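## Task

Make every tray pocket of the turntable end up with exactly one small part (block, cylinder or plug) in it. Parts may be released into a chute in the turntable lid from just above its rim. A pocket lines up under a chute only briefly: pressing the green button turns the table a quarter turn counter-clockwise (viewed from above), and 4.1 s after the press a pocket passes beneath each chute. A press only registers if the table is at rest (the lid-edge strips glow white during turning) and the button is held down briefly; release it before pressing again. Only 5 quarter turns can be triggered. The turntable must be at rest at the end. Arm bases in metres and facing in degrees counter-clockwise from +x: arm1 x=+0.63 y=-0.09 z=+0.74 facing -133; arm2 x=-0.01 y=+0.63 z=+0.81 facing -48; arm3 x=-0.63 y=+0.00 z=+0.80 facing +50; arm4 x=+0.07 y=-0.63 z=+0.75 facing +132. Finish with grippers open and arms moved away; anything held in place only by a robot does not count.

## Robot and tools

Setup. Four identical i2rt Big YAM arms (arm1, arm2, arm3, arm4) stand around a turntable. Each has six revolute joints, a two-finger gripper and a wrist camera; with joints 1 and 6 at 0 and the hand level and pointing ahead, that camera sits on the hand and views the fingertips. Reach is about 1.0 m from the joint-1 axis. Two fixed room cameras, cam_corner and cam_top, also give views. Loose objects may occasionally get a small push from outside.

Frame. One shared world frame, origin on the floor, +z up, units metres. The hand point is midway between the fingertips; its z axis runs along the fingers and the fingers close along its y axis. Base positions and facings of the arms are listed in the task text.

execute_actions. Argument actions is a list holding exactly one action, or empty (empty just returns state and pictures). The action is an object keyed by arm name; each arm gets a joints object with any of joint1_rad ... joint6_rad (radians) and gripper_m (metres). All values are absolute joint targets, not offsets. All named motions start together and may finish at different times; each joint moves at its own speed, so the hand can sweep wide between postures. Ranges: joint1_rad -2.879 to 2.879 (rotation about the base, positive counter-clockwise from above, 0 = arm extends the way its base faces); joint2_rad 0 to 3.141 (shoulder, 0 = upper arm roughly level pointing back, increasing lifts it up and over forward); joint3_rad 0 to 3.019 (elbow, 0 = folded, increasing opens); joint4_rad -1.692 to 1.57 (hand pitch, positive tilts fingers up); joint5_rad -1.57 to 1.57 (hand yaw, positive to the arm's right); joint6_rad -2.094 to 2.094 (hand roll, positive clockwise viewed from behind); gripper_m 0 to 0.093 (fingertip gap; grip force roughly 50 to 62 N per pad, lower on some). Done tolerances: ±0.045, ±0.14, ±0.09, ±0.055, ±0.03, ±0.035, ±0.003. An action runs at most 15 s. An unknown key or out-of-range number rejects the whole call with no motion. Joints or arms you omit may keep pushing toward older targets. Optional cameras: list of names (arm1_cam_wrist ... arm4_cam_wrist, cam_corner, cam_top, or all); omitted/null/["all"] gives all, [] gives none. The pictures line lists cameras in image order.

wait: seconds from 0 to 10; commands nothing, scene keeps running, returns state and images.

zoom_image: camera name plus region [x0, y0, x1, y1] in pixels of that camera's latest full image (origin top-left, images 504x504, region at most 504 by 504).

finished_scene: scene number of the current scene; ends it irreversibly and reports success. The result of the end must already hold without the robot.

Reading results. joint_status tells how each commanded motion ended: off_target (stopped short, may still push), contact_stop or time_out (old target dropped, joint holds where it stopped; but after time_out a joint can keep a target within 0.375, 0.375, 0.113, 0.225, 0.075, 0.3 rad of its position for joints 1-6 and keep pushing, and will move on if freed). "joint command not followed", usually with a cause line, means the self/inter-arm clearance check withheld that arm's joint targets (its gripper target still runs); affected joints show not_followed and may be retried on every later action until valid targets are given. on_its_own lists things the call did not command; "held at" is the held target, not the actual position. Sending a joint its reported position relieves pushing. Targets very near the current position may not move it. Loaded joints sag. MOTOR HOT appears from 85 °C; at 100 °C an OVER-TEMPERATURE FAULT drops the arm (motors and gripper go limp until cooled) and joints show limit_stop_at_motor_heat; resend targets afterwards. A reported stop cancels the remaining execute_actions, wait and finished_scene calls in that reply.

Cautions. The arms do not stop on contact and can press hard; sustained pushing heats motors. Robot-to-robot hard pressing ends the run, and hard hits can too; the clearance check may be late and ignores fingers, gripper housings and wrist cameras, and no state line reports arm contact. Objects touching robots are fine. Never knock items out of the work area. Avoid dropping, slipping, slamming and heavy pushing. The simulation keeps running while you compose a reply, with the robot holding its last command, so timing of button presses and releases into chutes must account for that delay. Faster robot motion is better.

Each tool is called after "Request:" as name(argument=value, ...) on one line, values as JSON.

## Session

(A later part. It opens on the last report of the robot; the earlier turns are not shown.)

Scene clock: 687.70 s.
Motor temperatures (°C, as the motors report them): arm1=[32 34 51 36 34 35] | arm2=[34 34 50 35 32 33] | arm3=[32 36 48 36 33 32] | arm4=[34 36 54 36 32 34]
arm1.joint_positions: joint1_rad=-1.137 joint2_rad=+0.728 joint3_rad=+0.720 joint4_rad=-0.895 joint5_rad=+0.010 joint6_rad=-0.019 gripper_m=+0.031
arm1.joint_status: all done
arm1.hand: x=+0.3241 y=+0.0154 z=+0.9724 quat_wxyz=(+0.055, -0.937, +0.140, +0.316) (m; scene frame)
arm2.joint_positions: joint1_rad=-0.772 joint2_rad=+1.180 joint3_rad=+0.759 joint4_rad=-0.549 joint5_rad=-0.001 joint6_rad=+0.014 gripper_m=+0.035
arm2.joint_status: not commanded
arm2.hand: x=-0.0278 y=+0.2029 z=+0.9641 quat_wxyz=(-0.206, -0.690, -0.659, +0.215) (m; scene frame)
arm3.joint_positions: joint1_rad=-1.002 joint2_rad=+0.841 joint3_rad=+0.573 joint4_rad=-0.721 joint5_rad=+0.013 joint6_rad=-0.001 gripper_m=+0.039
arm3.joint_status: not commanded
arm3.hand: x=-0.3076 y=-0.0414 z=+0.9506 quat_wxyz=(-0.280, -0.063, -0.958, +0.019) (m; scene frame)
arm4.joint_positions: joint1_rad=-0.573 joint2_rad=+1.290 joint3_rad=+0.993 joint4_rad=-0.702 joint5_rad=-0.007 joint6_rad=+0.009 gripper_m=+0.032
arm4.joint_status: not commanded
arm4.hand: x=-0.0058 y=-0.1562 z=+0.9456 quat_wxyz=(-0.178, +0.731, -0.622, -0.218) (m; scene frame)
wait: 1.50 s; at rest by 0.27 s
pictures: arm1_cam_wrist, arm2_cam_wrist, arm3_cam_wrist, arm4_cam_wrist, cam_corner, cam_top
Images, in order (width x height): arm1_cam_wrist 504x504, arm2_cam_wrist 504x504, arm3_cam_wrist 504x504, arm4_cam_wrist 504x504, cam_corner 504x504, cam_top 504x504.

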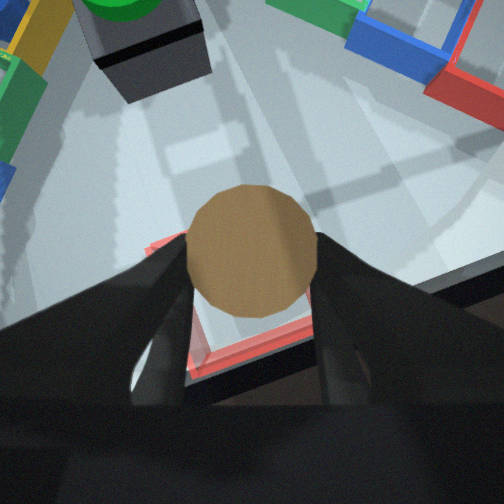

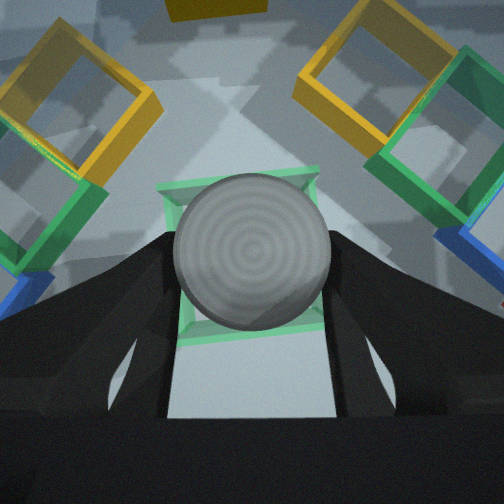

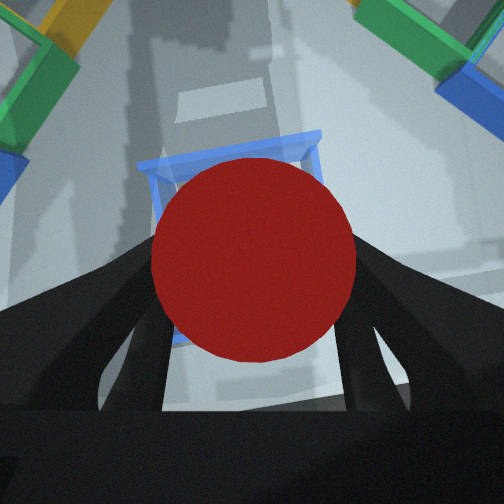

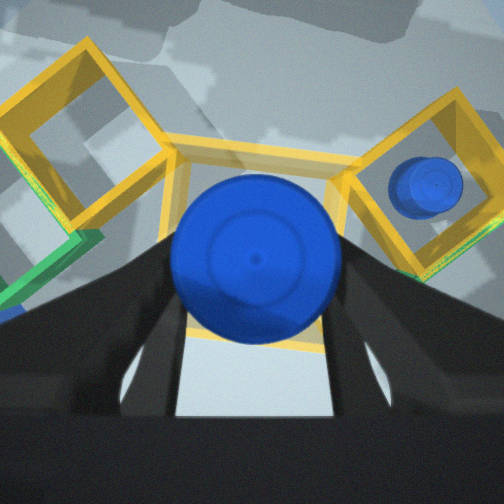

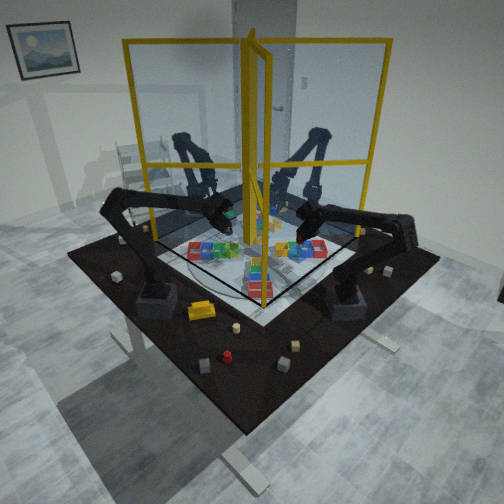

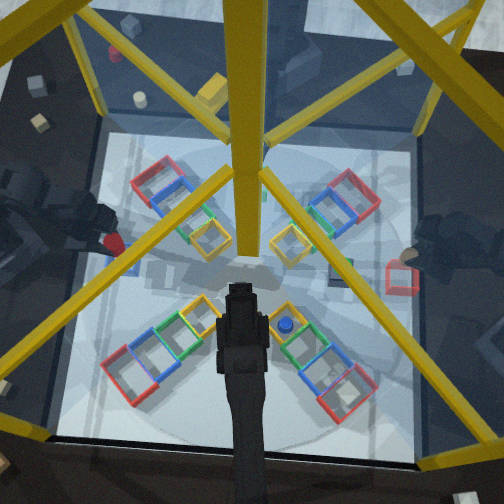

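Request:
execute_actions(actions=[{"arm1":{"joints":{"joint3_rad":0.985}}}], cameras=[])

Request:
execute_actions(actions=[{"arm1":{"joints":{"joint1_rad":-1.0,"joint2_rad":1.15,"joint4_rad":-0.73}}}], cameras=["arm1_cam_wrist"])

Scene clock: 717.63 s.
Motor temperatures (°C, as the motors report them): arm1=[32 34 50 36 34 35] | arm2=[34 34 50 35 32 33] | arm3=[32 36 49 36 33 32] | arm4=[34 36 54 36 32 34]
arm1.joint_positions: joint1_rad=-1.137 joint2_rad=+0.727 joint3_rad=+0.956 joint4_rad=-0.896 joint5_rad=+0.010 joint6_rad=-0.019 gripper_m=+0.031
arm1.joint_status: all done
arm1.hand: x=+0.2933 y=+0.0261 z=+1.1023 quat_wxyz=(+0.073, -0.893, +0.134, +0.423) (m; scene frame)
arm2.joint_positions: joint1_rad=-0.772 joint2_rad=+1.180 joint3_rad=+0.759 joint4_rad=-0.549 joint5_rad=-0.001 joint6_rad=+0.014 gripper_m=+0.035
arm2.joint_status: not commanded
arm2.hand: x=-0.0278 y=+0.2029 z=+0.9641 quat_wxyz=(-0.206, -0.690, -0.659, +0.215) (m; scene frame)
arm3.joint_positions: joint1_rad=-1.002 joint2_rad=+0.841 joint3_rad=+0.573 joint4_rad=-0.721 joint5_rad=+0.013 joint6_rad=-0.001 gripper_m=+0.039
arm3.joint_status: not commanded
arm3.hand: x=-0.3076 y=-0.0414 z=+0.9506 quat_wxyz=(-0.280, -0.063, -0.958, +0.019) (m; scene frame)
arm4.joint_positions: joint1_rad=-0.573 joint2_rad=+1.290 joint3_rad=+0.993 joint4_rad=-0.702 joint5_rad=-0.007 joint6_rad=+0.009 gripper_m=+0.032
arm4.joint_status: not commanded
arm4.hand: x=-0.0058 y=-0.1562 z=+0.9456 quat_wxyz=(-0.178, +0.731, -0.622, -0.218) (m; scene frame)
pictures: none
No camera images: the call's "cameras" was empty. Leave "cameras" out to get every camera's image.

Scene clock: 718.80 s.
Motor temperatures (°C, as the motors report them): arm1=[32 34 50 36 34 35] | arm2=[34 34 50 35 32 33] | arm3=[32 36 49 36 33 32] | arm4=[34 36 54 36 32 34]
arm1.joint_positions: joint1_rad=-1.001 joint2_rad=+1.160 joint3_rad=+0.956 joint4_rad=-0.751 joint5_rad=+0.010 joint6_rad=-0.019 gripper_m=+0.031
arm1.joint_status: all done
arm1.hand: x=+0.1851 y=-0.0041 z=+0.9602 quat_wxyz=(+0.030, -0.952, +0.076, +0.294) (m; scene frame)
arm2.joint_positions: joint1_rad=-0.772 joint2_rad=+1.180 joint3_rad=+0.759 joint4_rad=-0.549 joint5_rad=-0.001 joint6_rad=+0.014 gripper_m=+0.035
arm2.joint_status: not commanded
arm2.hand: x=-0.0278 y=+0.2029 z=+0.9641 quat_wxyz=(-0.206, -0.690, -0.659, +0.215) (m; scene frame)
arm3.joint_positions: joint1_rad=-1.002 joint2_rad=+0.841 joint3_rad=+0.573 joint4_rad=-0.721 joint5_rad=+0.013 joint6_rad=-0.001 gripper_m=+0.039
arm3.joint_status: not commanded
arm3.hand: x=-0.3076 y=-0.0414 z=+0.9506 quat_wxyz=(-0.280, -0.063, -0.958, +0.019) (m; scene frame)
arm4.joint_positions: joint1_rad=-0.573 joint2_rad=+1.290 joint3_rad=+0.993 joint4_rad=-0.702 joint5_rad=-0.007 joint6_rad=+0.009 gripper_m=+0.032
arm4.joint_status: not commanded
arm4.hand: x=-0.0058 y=-0.1562 z=+0.9456 quat_wxyz=(-0.178, +0.731, -0.622, -0.218) (m; scene frame)
pictures: arm1_cam_wrist
Images, in order (width x height): arm1_cam_wrist 504x504.

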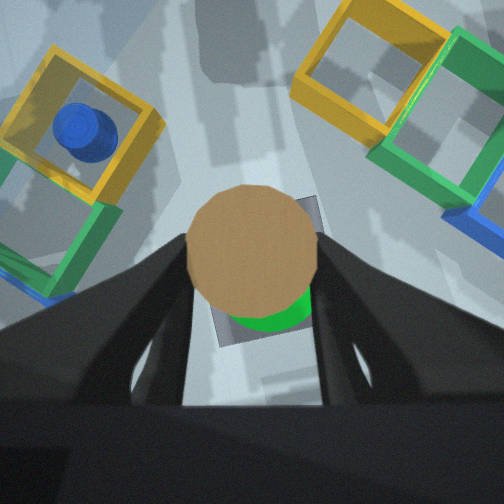

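Request:
execute_actions(actions=[{"arm1":{"joints":{"joint2_rad":1.122,"joint3_rad":0.955}}}], cameras=["arm1_cam_wrist"])

Scene clock: 727.17 s.
Motor temperatures (°C, as the motors report them): arm1=[32 34 51 36 34 35] | arm2=[34 35 50 35 32 33] | arm3=[32 36 49 36 33 32] | arm4=[34 36 55 36 32 34]
arm1.joint_positions: joint1_rad=-1.001 joint2_rad=+1.128 joint3_rad=+0.956 joint4_rad=-0.751 joint5_rad=+0.010 joint6_rad=-0.019 gripper_m=+0.031
arm1.joint_status: all done
arm1.hand: x=+0.1882 y=-0.0046 z=+0.9740 quat_wxyz=(+0.031, -0.947, +0.076, +0.310) (m; scene frame)
arm2.joint_positions: joint1_rad=-0.772 joint2_rad=+1.180 joint3_rad=+0.759 joint4_rad=-0.549 joint5_rad=-0.001 joint6_rad=+0.014 gripper_m=+0.035
arm2.joint_status: not commanded
arm2.hand: x=-0.0278 y=+0.2029 z=+0.9641 quat_wxyz=(-0.206, -0.690, -0.659, +0.215) (m; scene frame)
arm3.joint_positions: joint1_rad=-1.002 joint2_rad=+0.841 joint3_rad=+0.573 joint4_rad=-0.721 joint5_rad=+0.013 joint6_rad=-0.001 gripper_m=+0.039
arm3.joint_status: not commanded
arm3.hand: x=-0.3076 y=-0.0414 z=+0.9506 quat_wxyz=(-0.280, -0.063, -0.958, +0.019) (m; scene frame)
arm4.joint_positions: joint1_rad=-0.573 joint2_rad=+1.290 joint3_rad=+0.993 joint4_rad=-0.702 joint5_rad=-0.007 joint6_rad=+0.009 gripper_m=+0.032
arm4.joint_status: not commanded
arm4.hand: x=-0.0058 y=-0.1562 z=+0.9456 quat_wxyz=(-0.178, +0.731, -0.622, -0.218) (m; scene frame)
pictures: arm1_cam_wrist
Images, in order (width x height): arm1_cam_wrist 504x504.

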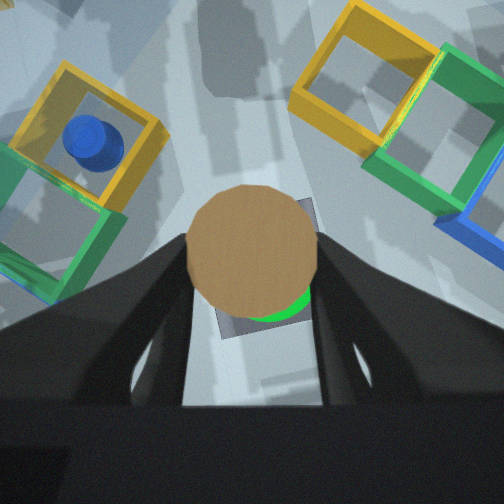

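Request:
execute_actions(actions=[{"arm1":{"joints":{"joint3_rad":0.93}}}], cameras=["arm1_cam_wrist"])

Scene clock: 739.50 s.
Motor temperatures (°C, as the motors report them): arm1=[32 34 50 36 34 35] | arm2=[34 35 51 35 32 33] | arm3=[32 36 49 36 33 32] | arm4=[34 36 55 36 32 34]
arm1.joint_positions: joint1_rad=-1.001 joint2_rad=+1.128 joint3_rad=+0.939 joint4_rad=-0.750 joint5_rad=+0.010 joint6_rad=-0.019 gripper_m=+0.031
arm1.joint_status: all done
arm1.hand: x=+0.1925 y=-0.0054 z=+0.9655 quat_wxyz=(+0.031, -0.950, +0.076, +0.302) (m; scene frame)
arm2.joint_positions: joint1_rad=-0.772 joint2_rad=+1.180 joint3_rad=+0.759 joint4_rad=-0.549 joint5_rad=-0.001 joint6_rad=+0.014 gripper_m=+0.035
arm2.joint_status: not commanded
arm2.hand: x=-0.0278 y=+0.2029 z=+0.9641 quat_wxyz=(-0.206, -0.690, -0.659, +0.215) (m; scene frame)
arm3.joint_positions: joint1_rad=-1.002 joint2_rad=+0.841 joint3_rad=+0.573 joint4_rad=-0.721 joint5_rad=+0.013 joint6_rad=-0.001 gripper_m=+0.039
arm3.joint_status: not commanded
arm3.hand: x=-0.3076 y=-0.0414 z=+0.9506 quat_wxyz=(-0.280, -0.063, -0.958, +0.019) (m; scene frame)
arm4.joint_positions: joint1_rad=-0.573 joint2_rad=+1.290 joint3_rad=+0.993 joint4_rad=-0.702 joint5_rad=-0.007 joint6_rad=+0.009 gripper_m=+0.032
arm4.joint_status: not commanded
arm4.hand: x=-0.0058 y=-0.1562 z=+0.9456 quat_wxyz=(-0.178, +0.731, -0.622, -0.218) (m; scene frame)
pictures: arm1_cam_wrist
Images, in order (width x height): arm1_cam_wrist 504x504.

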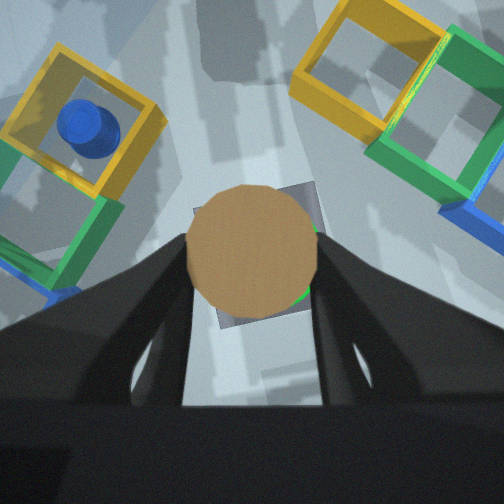

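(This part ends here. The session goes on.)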